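# Nudge the bottle upright into the gap in the row

## Task

Push the bottle, without grasping it between the fingers, raising it or letting it fall over, into the empty slot in the row. It counts only if, at the end, the bottle stands upright with no help from the robot, every other item in the row is still where it was, and no box or carton has rotated beyond a small amount.

## Robot and tools

Robot: one Doosan M1013 six-joint arm on a base, carrying a two-finger parallel gripper whose pads open to at most 50 mm. There is a single arm, so every motion argument is one row for that arm. Cameras: cam_high (672x504, overhead view) and cam_wrist (616x616 fisheye on the wrist).

Frames. Printed state is in the scene frame. Its origin lies on the table surface under the arm base, +z is up, and +y is to the left when you face along +x. end_effector_position is in metres and is the point midway between the finger pads; the fingertips extend 17.5 mm past it. Orientation is given as end_effector_quat_wxyz, and velocities in m/s and rad/s. The gripper's own axes: fingers point along its +z, and they open and close along its x. A flat block about 9 cm long sticks out toward the gripper's -y side and rotates with it. At long reach the printed position may be somewhat off.

The row of 9 numbers (used by execute_actions and move): dx, dy, dz, rx, ry, rz, position, force_limit, speed, each a plain number in [-1, 1].
- dx, dy, dz, rx, ry, rz are an offset, not a pose, expressed in the gripper's own axes. They are counted from the gripper pose shown in the most recent result (before any result in the scene shows it, or for a second call in the same reply, from where the robot actually is when the action begins). Every row in an action uses that same reference, not the row before it. Scale: 1.0 equals 0.6 m for translations and 180 degrees for rotation; rx, ry, rz form one rotation vector. All zeros is not a pause: it sends the gripper back to the reference pose.
- position: +1 fully open (50 mm), about -0.65 pads meet, -1 closes until blocked.
- force_limit: per-pad force, about 20 N at -1, 102 N at 0, 185 N at +1.
- speed: finger gap rate, 20 mm/s at -1, 85 at 0, 150 at +1.
For this task keep the fingers from closing on the bottle; pushing with a closed or open gripper side or fingertips is the idea.

Tools.
- execute_actions: argument actions is a list with zero or one item. Empty list returns current state. An action {"rows": [[9 numbers], ...], "steps": n} runs up to 15 control steps of 1/30 s each (default 15); one row per step, the last repeated if rows run out. A wait {"steps": n} (up to 300) sends nothing and counts from the previous result, including thinking time. Optional pictures (boolean) toggles images. A refused call moves nothing.
- move: target is one 9-number row as above; speed in m/s from 0.002 to 0.5 (default 0.25; rotation capped at twice that in rad/s). It drives a straight path of 0.5 to 10 s toward the offset pose; paths longer than 10 s stop short. It does not slow for obstacles. Finger values are applied at the start. Result adds a move: line saying how it ended (done, off_target, moving, held, fault), which limits acted (paced = command clipped; held = some steps blocked, after which the arm may surge), and distance from target.
- wait: seconds from 0 to 10; lets time pass with nothing new sent.
- zoom_image: camera (cam_high or cam_wrist) and region [x0, y0, x1, y1] in pixels, top-left origin, at most 504 by 504.
- read_manual: section "licences"; only text, no motion.
- finished_scene: scene = the current scene's number; ends and grades it irreversibly.

Motion limits. Each step the commanded pose is clipped to within 70 mm and 16 degrees of the measured pose; position wins over orientation when both can't be met. After an action ends the arm goes only to the last clipped pose, so check the printed pose and send the remainder. Pure rotations pivot about the pad midpoint, 25 mm off the last joint axis. Joint speed caps: 2.09 rad/s waist and shoulder, 3.14 elbow, 3.93 wrist joints. Elbow range is -2.792 to 2.792; the others -6.283 to 6.283.

Result lines. The state line gives pose and velocities. Joint positions follow URDF order. object_status: 0 moving, 1 blocked while opening, 2 blocked while closing (a grip), 3 reached commanded opening or pads met. position_measured converts to opening as (250 - value) x 0.202 mm. "pose unreachable" and HELD mark steps the clearance check altered or blocked (a mounting post counts as arm). "Hand target" is where the controller is currently heading. Flange force is the external force on the gripper, noisy, with "no reading" near singularities. MOTOR HOT warns of overheating; OVER-TEMPERATURE FAULT means brakes were set.

What to avoid. A joint torque reaching its limit (waist and shoulder 302, elbow 142, wrist joints 40 N m) or any external force of 144 N triggers a 10 s stop and cancels the rest of the call. The arm is stiff, so aiming even slightly beyond a contact with something solid can fault; contact impact grows with speed and with how far past the contact the target lies. Push the bottle low and slowly with small offsets so it slides rather than tips, keep clear of the neighbouring items, and never knock anything off the table. Back the gripper away before finishing so the bottle stands unaided. Loose objects may occasionally get a brief outside nudge, so confirm with the cameras before ending.

Each tool is called after "Emit:" by a JSON object that holds its "op" and its "data", one argument or row to a line.

## Session

Emit:
{"op": "execute_actions", "data": {
  "actions": []
}}

Scene clock: 0.00 s of 4500.00 s.
end_effector_position=(+0.1995, +0.0856, +0.1625) position_measured=3 object_status=3 end_effector_quat_wxyz=(-0.225, +0.054, +0.906, +0.354) end_effector_velocity=(-0.000, +0.000, -0.000) end_effector_angular_velocity=(-0.000, +0.001, +0.000)
Joint positions: [-0.429  0.046  2.523  0.5    1.349 -2.165]
Joint velocities: [ 0.  0.  0. -0. -0.  0.]
Flange force (N, the push that the arm receives, along the gripper's own x y z axes): no reading
Hand target: +0.200, +0.086, +0.162; -0.225, +0.054, +0.906, +0.354

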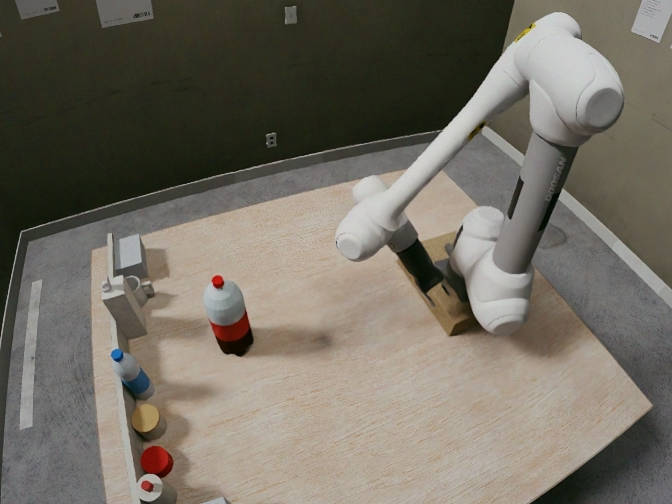

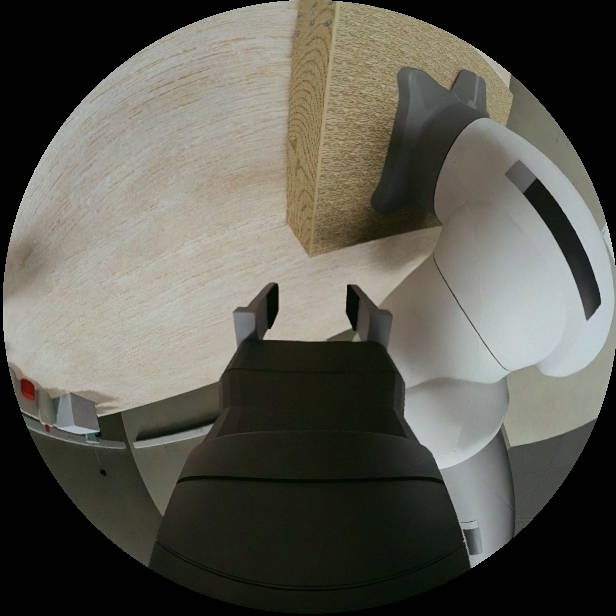

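Emit:
{"op": "move", "data": {
  "target": [-0.224,0.318,-0.591,0.302,0.067,-0.501,-1,0,0]
}}

Scene clock: 5.27 s of 4500.00 s.
end_effector_position=(+0.4992, -0.0005, +0.4498) position_measured=253 object_status=3 end_effector_quat_wxyz=(+0.000, +0.708, -0.707, +0.000) end_effector_velocity=(+0.001, -0.001, -0.000) end_effector_angular_velocity=(+0.000, -0.000, -0.001)
Joint positions: [-0.098 -0.127  1.854 -0.003  1.415 -3.212]
Joint velocities: [-0.003  0.001 -0.001  0.    -0.001 -0.001]
Flange force (N, the push that the arm receives, along the gripper's own x y z axes): [-5.0 2.1 -3.3]
Hand target: +0.499, -0.000, +0.450; +0.000, +0.708, -0.707, +0.000
Off the commanded pose: 0.001 m, 0 deg.
move: done

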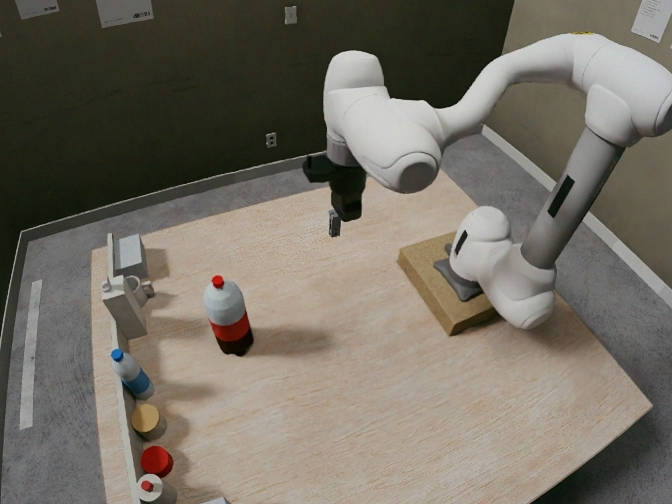

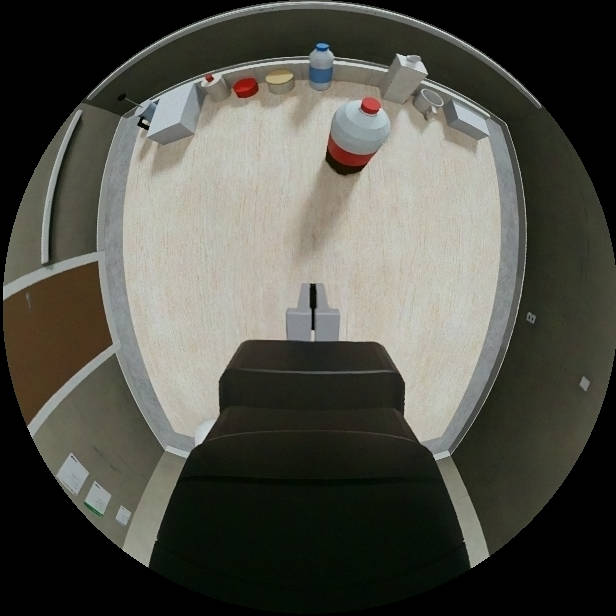

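Emit:
{"op": "move", "data": {
  "target": [0.2,-0.55,0,0,0,0,-1,0,0]
}}

Scene clock: 7.63 s of 4500.00 s.
end_effector_position=(+0.8293, -0.1202, +0.4510) position_measured=253 object_status=3 end_effector_quat_wxyz=(+0.000, +0.708, -0.707, +0.000) end_effector_velocity=(+0.001, -0.001, +0.000) end_effector_angular_velocity=(+0.000, -0.001, -0.002)
Joint positions: [-0.216  0.424  1.211 -0.003  1.507 -3.331]
Joint velocities: [-0.002  0.001 -0.002  0.     0.001  0.001]
Flange force (N, the push that the arm receives, along the gripper's own x y z axes): [-5.2 -0.9 -1.0]
Hand target: +0.829, -0.120, +0.451; +0.000, +0.708, -0.707, +0.000
Off the commanded pose: 0.001 m, 0 deg.
move: done

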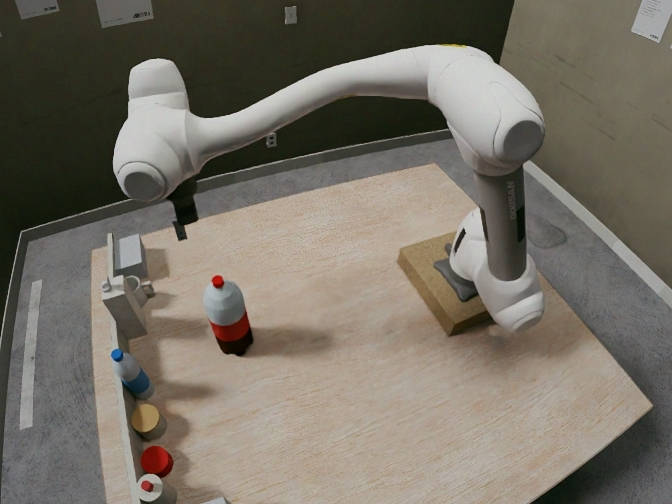

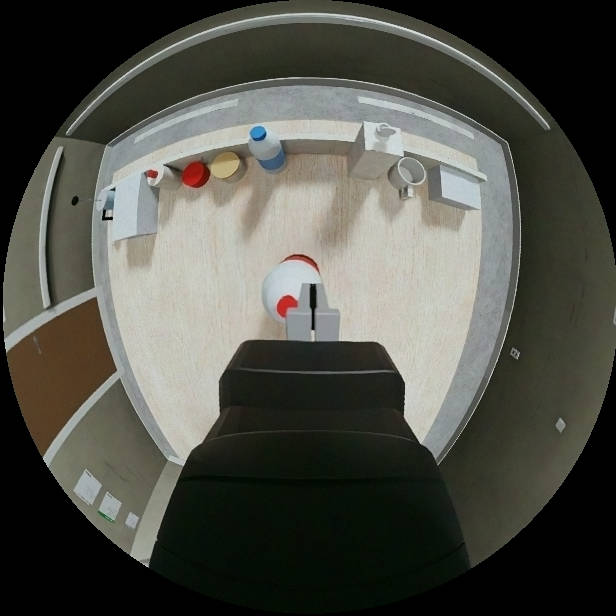

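Emit:
{"op": "move", "data": {
  "target": [-0.097,0.35,0,0,0,0.05,-1,0,0]
}}

Emit:
{"op": "move", "data": {
  "target": [0,0,0.66,0.25,0,0,-1,0,0]
}}

Scene clock: 9.83 s of 4500.00 s.
end_effector_position=(+0.6192, -0.0622, +0.4502) position_measured=253 object_status=3 end_effector_quat_wxyz=(-0.000, -0.650, +0.760, -0.000) end_effector_velocity=(+0.000, +0.002, +0.001) end_effector_angular_velocity=(-0.001, -0.002, +0.002)
Joint positions: [-0.18   0.073  1.659 -0.003  1.41  -3.138]
Joint velocities: [ 0.003 -0.001 -0.    -0.001 -0.001  0.002]
Flange force (N, the push that the arm receives, along the gripper's own x y z axes): [-6.5 6.4 -3.2]
Hand target: +0.619, -0.062, +0.450; -0.000, -0.650, +0.760, -0.000
Off the commanded pose: 0.001 m, 0 deg.
move: done

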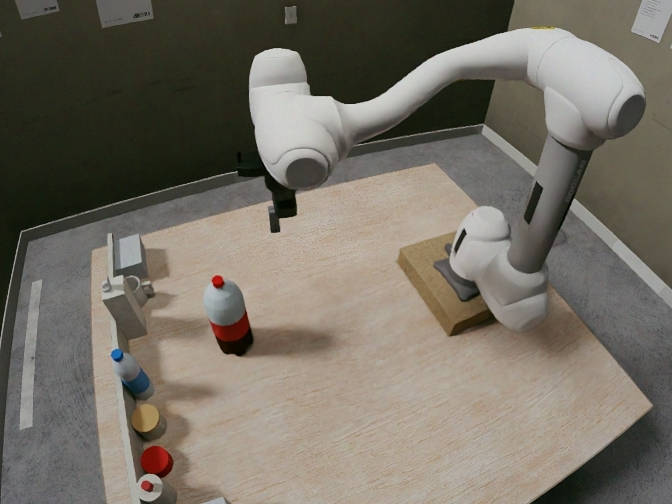

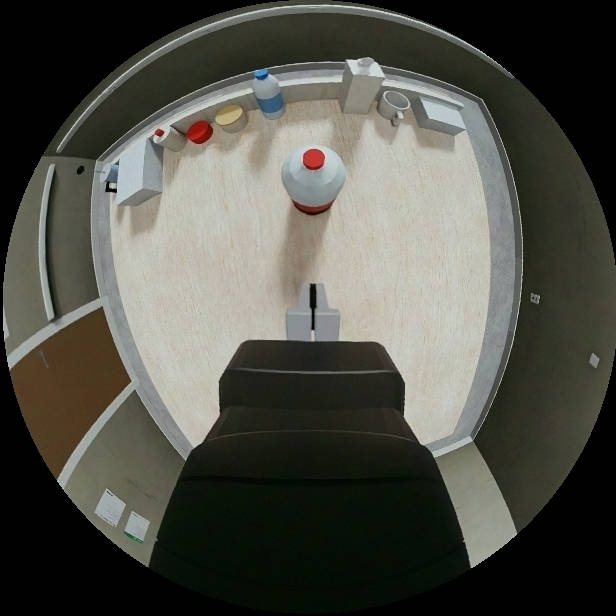

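Scene clock: 11.93 s of 4500.00 s.
end_effector_position=(+0.6201, -0.0628, +0.0544) position_measured=253 object_status=3 end_effector_quat_wxyz=(+0.248, -0.600, +0.702, -0.291) end_effector_velocity=(+0.001, +0.000, -0.001) end_effector_angular_velocity=(-0.001, -0.001, +0.000)
Joint positions: [-0.182  0.416  2.474  0.008 -0.533 -3.15 ]
Joint velocities: [ 0.     0.002 -0.     0.001 -0.003 -0.001]
Flange force (N, the push that the arm receives, along the gripper's own x y z axes): [-7.0 -2.6 -4.6]
Hand target: +0.620, -0.063, +0.054; +0.248, -0.600, +0.702, -0.291
Off the commanded pose: 0.001 m, 0 deg.
move: done

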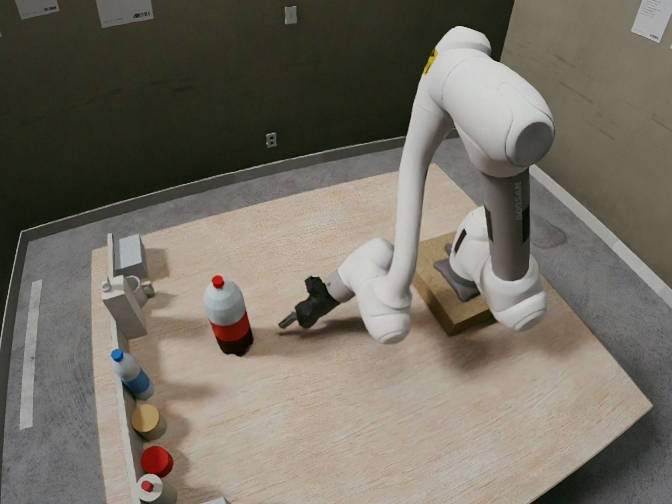

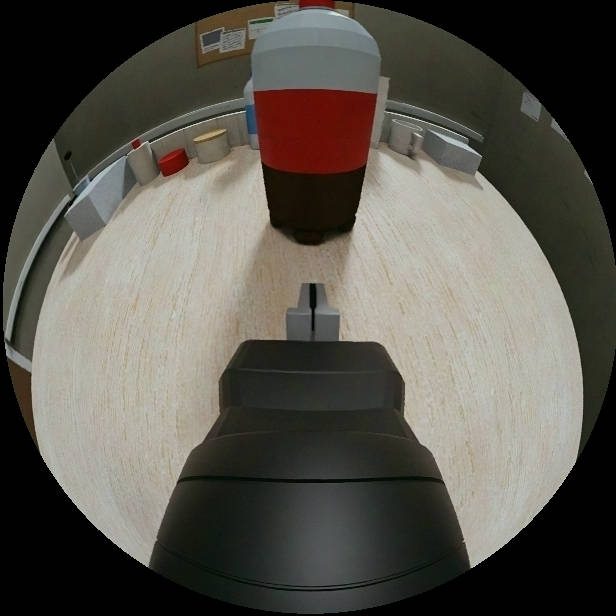

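Emit:
{"op": "move", "data": {
  "target": [0.003,-0.191,0.21,0.0833,0,0,-1,0,0],
  "speed": 0.04
}}

Scene clock: 17.07 s of 4500.00 s.
end_effector_position=(+0.7880, -0.0912, +0.0467) position_measured=253 object_status=3 end_effector_quat_wxyz=(+0.324, -0.563, +0.658, -0.381) end_effector_velocity=(-0.001, +0.001, -0.001) end_effector_angular_velocity=(+0.001, +0.002, +0.001)
Joint positions: [-0.187  0.653  2.235 -0.    -0.793 -3.146]
Joint velocities: [ 0.002  0.     0.002 -0.     0.     0.001]
Flange force (N, the push that the arm receives, along the gripper's own x y z axes): [-7.9 -5.7 -8.3]
Hand target: +0.788, -0.091, +0.047; +0.324, -0.563, +0.658, -0.381
Off the commanded pose: 0.000 m, 0 deg.
move: done

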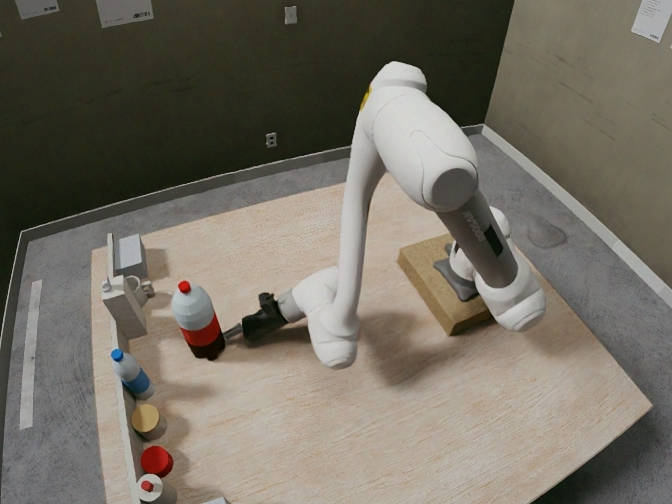

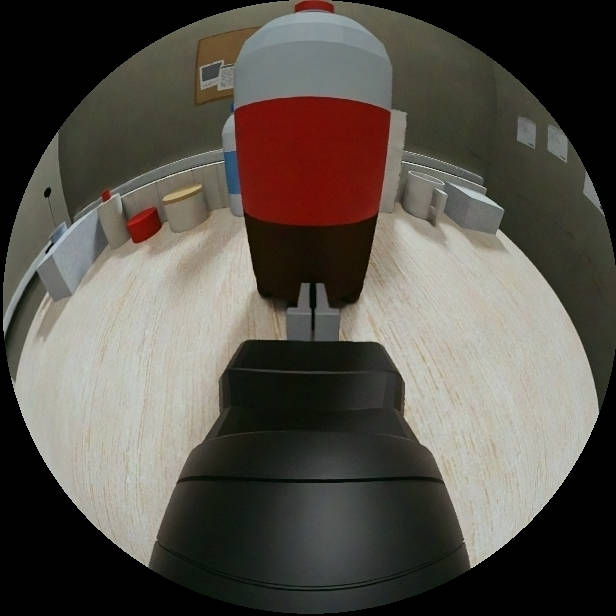

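Emit:
{"op": "move", "data": {
  "target": [0,-0.083,0.144,0,0,0,-1,0,0],
  "speed": 0.04
}}

Scene clock: 20.20 s of 4500.00 s.
end_effector_position=(+0.8865, -0.1067, +0.0469) position_measured=253 object_status=3 end_effector_quat_wxyz=(+0.325, -0.563, +0.658, -0.381) end_effector_velocity=(+0.001, +0.001, +0.000) end_effector_angular_velocity=(-0.001, -0.001, +0.001)
Joint positions: [-0.186  0.713  2.041  0.    -0.66  -3.146]
Joint velocities: [ 0.001  0.    -0.002  0.     0.001 -0.001]
Flange force (N, the push that the arm receives, along the gripper's own x y z axes): [-3.2 -2.5 -7.3]
Hand target: +0.887, -0.107, +0.047; +0.324, -0.563, +0.658, -0.381
Off the commanded pose: 0.000 m, 0 deg.
move: done

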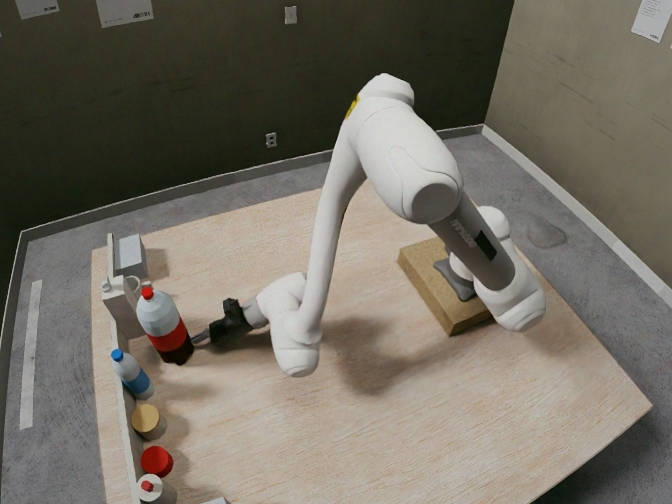

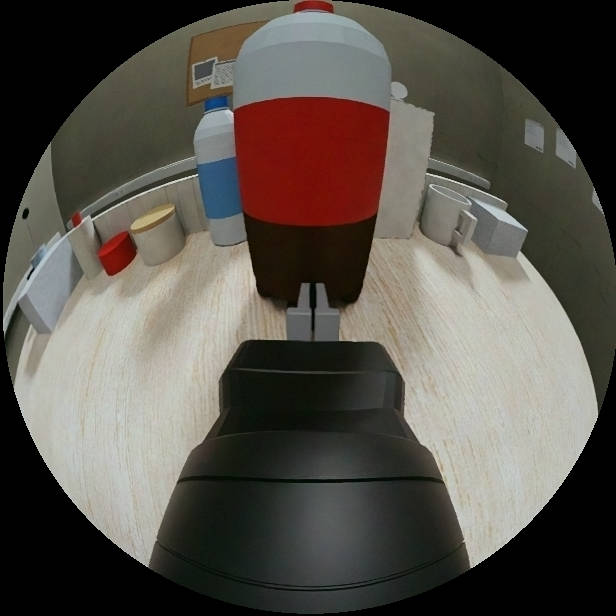

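Emit:
{"op": "move", "data": {
  "target": [0,-0.058,0.101,0,0,0,-1,0,0],
  "speed": 0.03
}}

Scene clock: 23.20 s of 4500.00 s.
end_effector_position=(+0.9556, -0.1176, +0.0469) position_measured=253 object_status=3 end_effector_quat_wxyz=(+0.325, -0.563, +0.658, -0.381) end_effector_velocity=(+0.001, -0.001, +0.001) end_effector_angular_velocity=(-0.000, -0.001, -0.001)
Joint positions: [-0.186  0.765  1.899  0.    -0.568 -3.146]
Joint velocities: [-0.001 -0.    -0.001  0.     0.001 -0.   ]
Flange force (N, the push that the arm receives, along the gripper's own x y z axes): [-6.1 -3.7 -9.3]
Hand target: +0.956, -0.118, +0.047; +0.325, -0.563, +0.658, -0.381
Off the commanded pose: 0.000 m, 0 deg.
move: done

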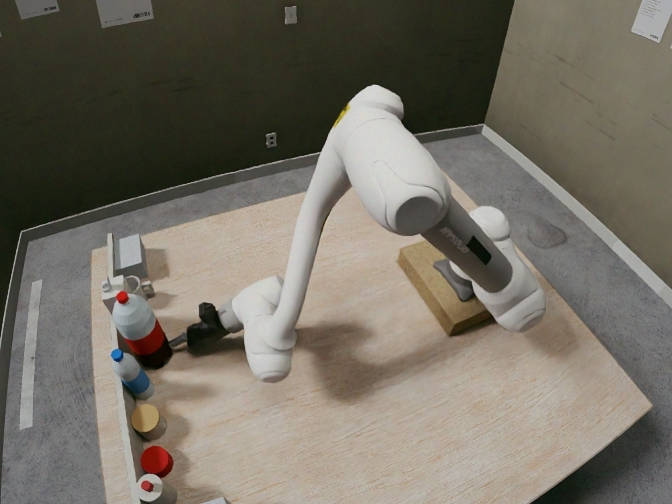

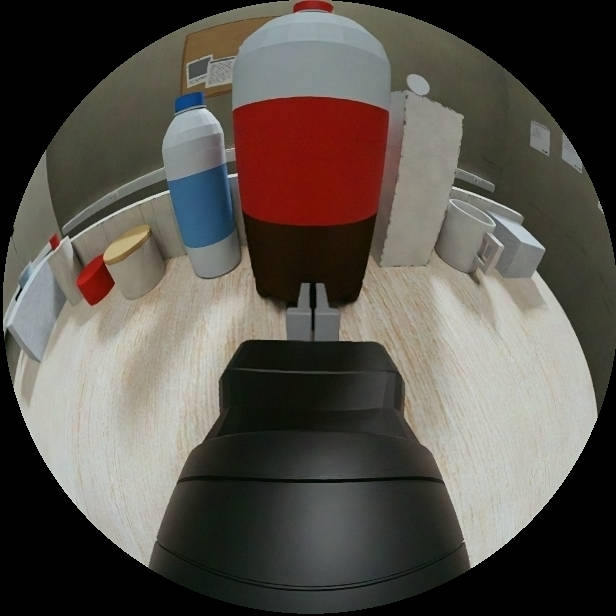

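Emit:
{"op": "move", "data": {
  "target": [0,-0.017,0.029,0,0,0,-1,0,0],
  "speed": 0.015
}}

Emit:
{"op": "zoom_image", "data": {
  "camera": "cam_high",
  "region": [80,260,240,410]
}}

Scene clock: 25.27 s of 4500.00 s.
end_effector_position=(+0.9755, -0.1207, +0.0470) position_measured=253 object_status=3 end_effector_quat_wxyz=(+0.325, -0.563, +0.658, -0.381) end_effector_velocity=(+0.001, +0.001, +0.000) end_effector_angular_velocity=(-0.000, -0.000, +0.001)
Joint positions: [-0.186  0.781  1.856  0.    -0.542 -3.146]
Joint velocities: [ 0.001  0.    -0.002  0.     0.001 -0.001]
Flange force (N, the push that the arm receives, along the gripper's own x y z axes): [-4.5 -3.2 -4.9]
Hand target: +0.976, -0.121, +0.047; +0.325, -0.563, +0.658, -0.381
Off the commanded pose: 0.000 m, 0 deg.
move: done

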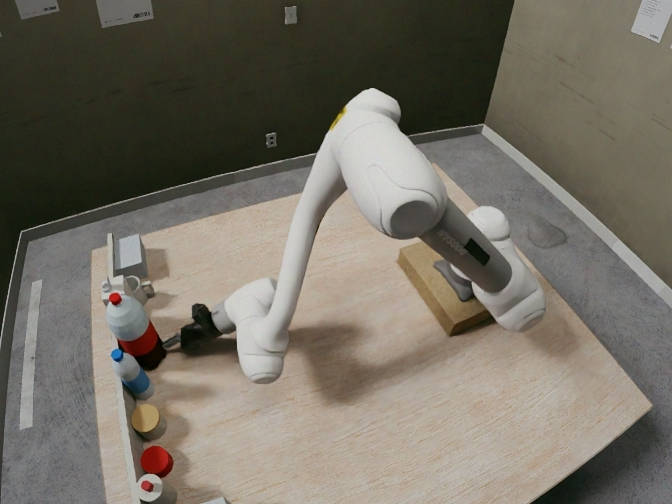

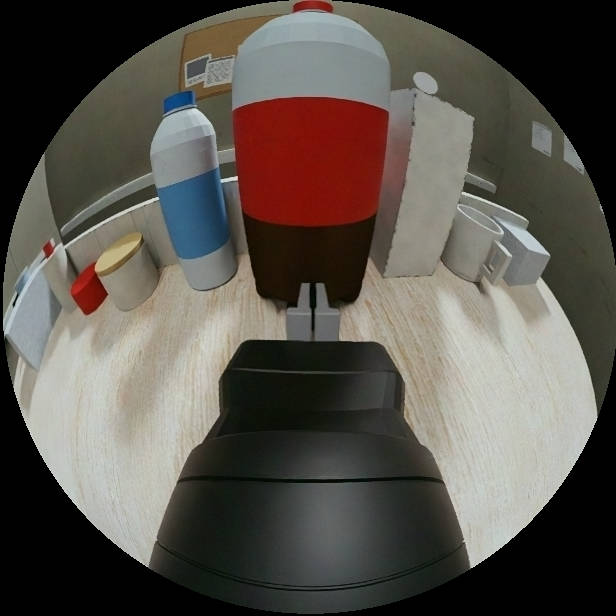

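Region (80, 260, 240, 410) of cam_high's 672x504 image, scaled by 3.150, with more detail than that image has; it fills the top 472 rows of this view, and the rest is white.

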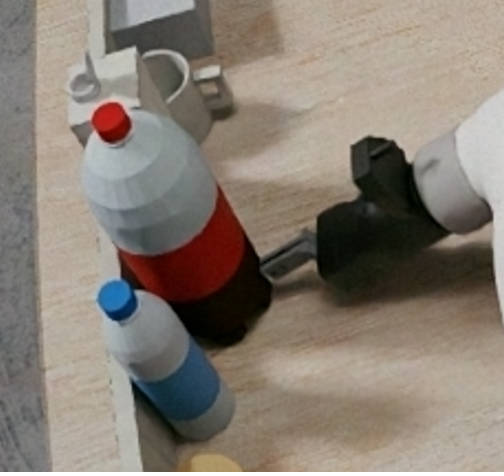

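Emit:
{"op": "move", "data": {
  "target": [0,-0.007,0.012,0,0,0,-1,0,0],
  "speed": 0.006
}}

Emit:
{"op": "move", "data": {
  "target": [0,0.03,-0.06,0,0,0,-1,0,0],
  "speed": 0.1
}}

Emit:
{"op": "finished_scene", "data": {
  "scene": 1
}}

Scene clock: 27.73 s of 4500.00 s.
end_effector_position=(+0.9837, -0.1220, +0.0471) position_measured=253 object_status=3 end_effector_quat_wxyz=(+0.325, -0.563, +0.658, -0.381) end_effector_velocity=(-0.000, +0.003, -0.001) end_effector_angular_velocity=(-0.000, +0.001, +0.003)
Joint positions: [-0.186  0.787  1.839  0.    -0.531 -3.146]
Joint velocities: [ 0.003  0.     0.001  0.    -0.    -0.001]
Flange force (N, the push that the arm receives, along the gripper's own x y z axes): [-5.7 -1.7 -4.9]
Hand target: +0.984, -0.122, +0.047; +0.325, -0.563, +0.658, -0.381
Off the commanded pose: 0.000 m, 0 deg.
move: done

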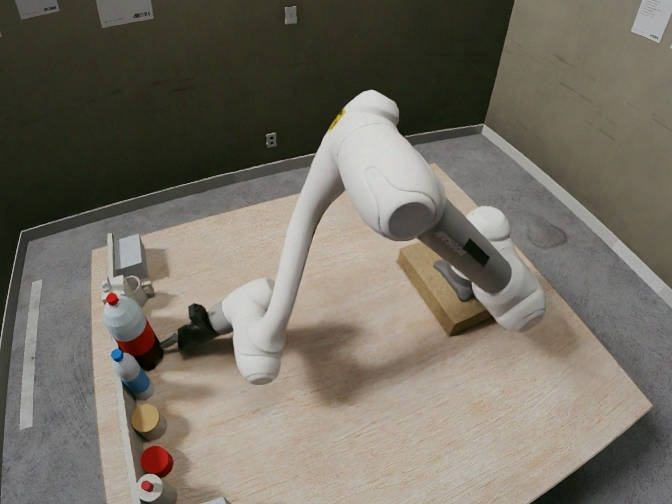

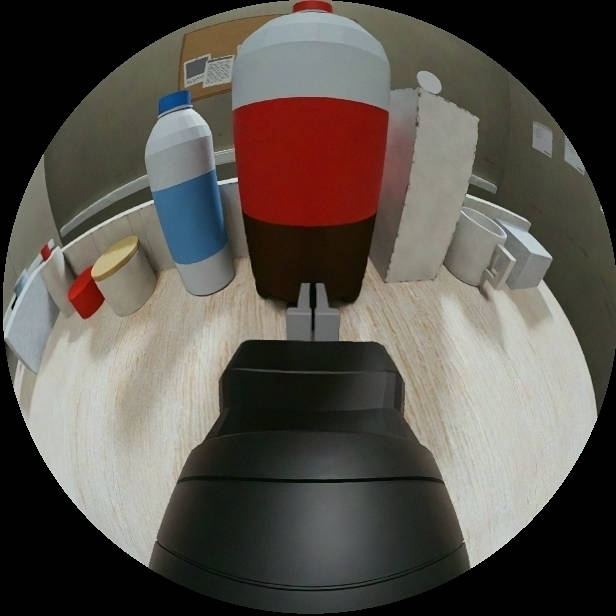

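Scene clock: 28.50 s of 4500.00 s.
end_effector_position=(+0.9440, -0.1157, +0.0494) position_measured=253 object_status=3 end_effector_quat_wxyz=(+0.325, -0.563, +0.658, -0.381) end_effector_velocity=(-0.000, -0.001, -0.000) end_effector_angular_velocity=(+0.000, +0.000, -0.001)
Joint positions: [-0.186  0.752  1.923  0.    -0.58  -3.146]
Joint velocities: [-0.001 -0.     0.001 -0.    -0.     0.   ]
Flange force (N, the push that the arm receives, along the gripper's own x y z axes): [-4.3 -5.7 -9.6]
Hand target: +0.944, -0.116, +0.049; +0.325, -0.563, +0.658, -0.381
Off the commanded pose: 0.000 m, 0 deg.
move: done

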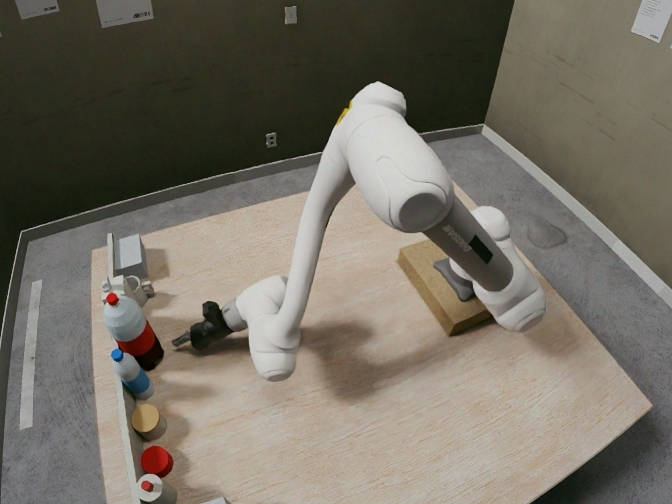

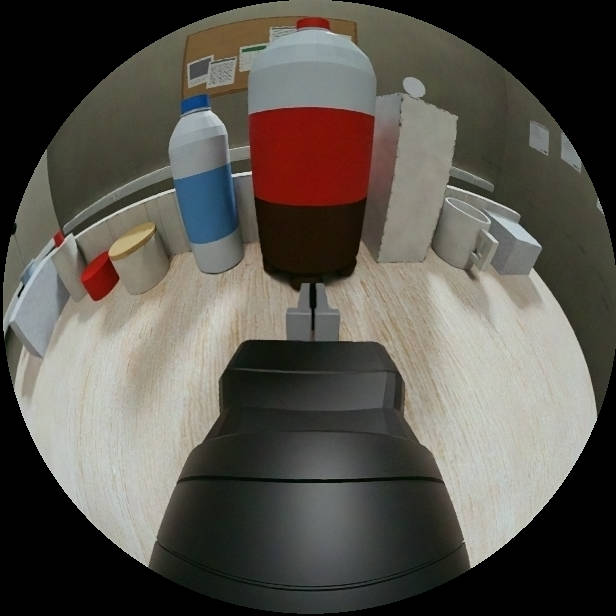

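The scene is finished: the task was done.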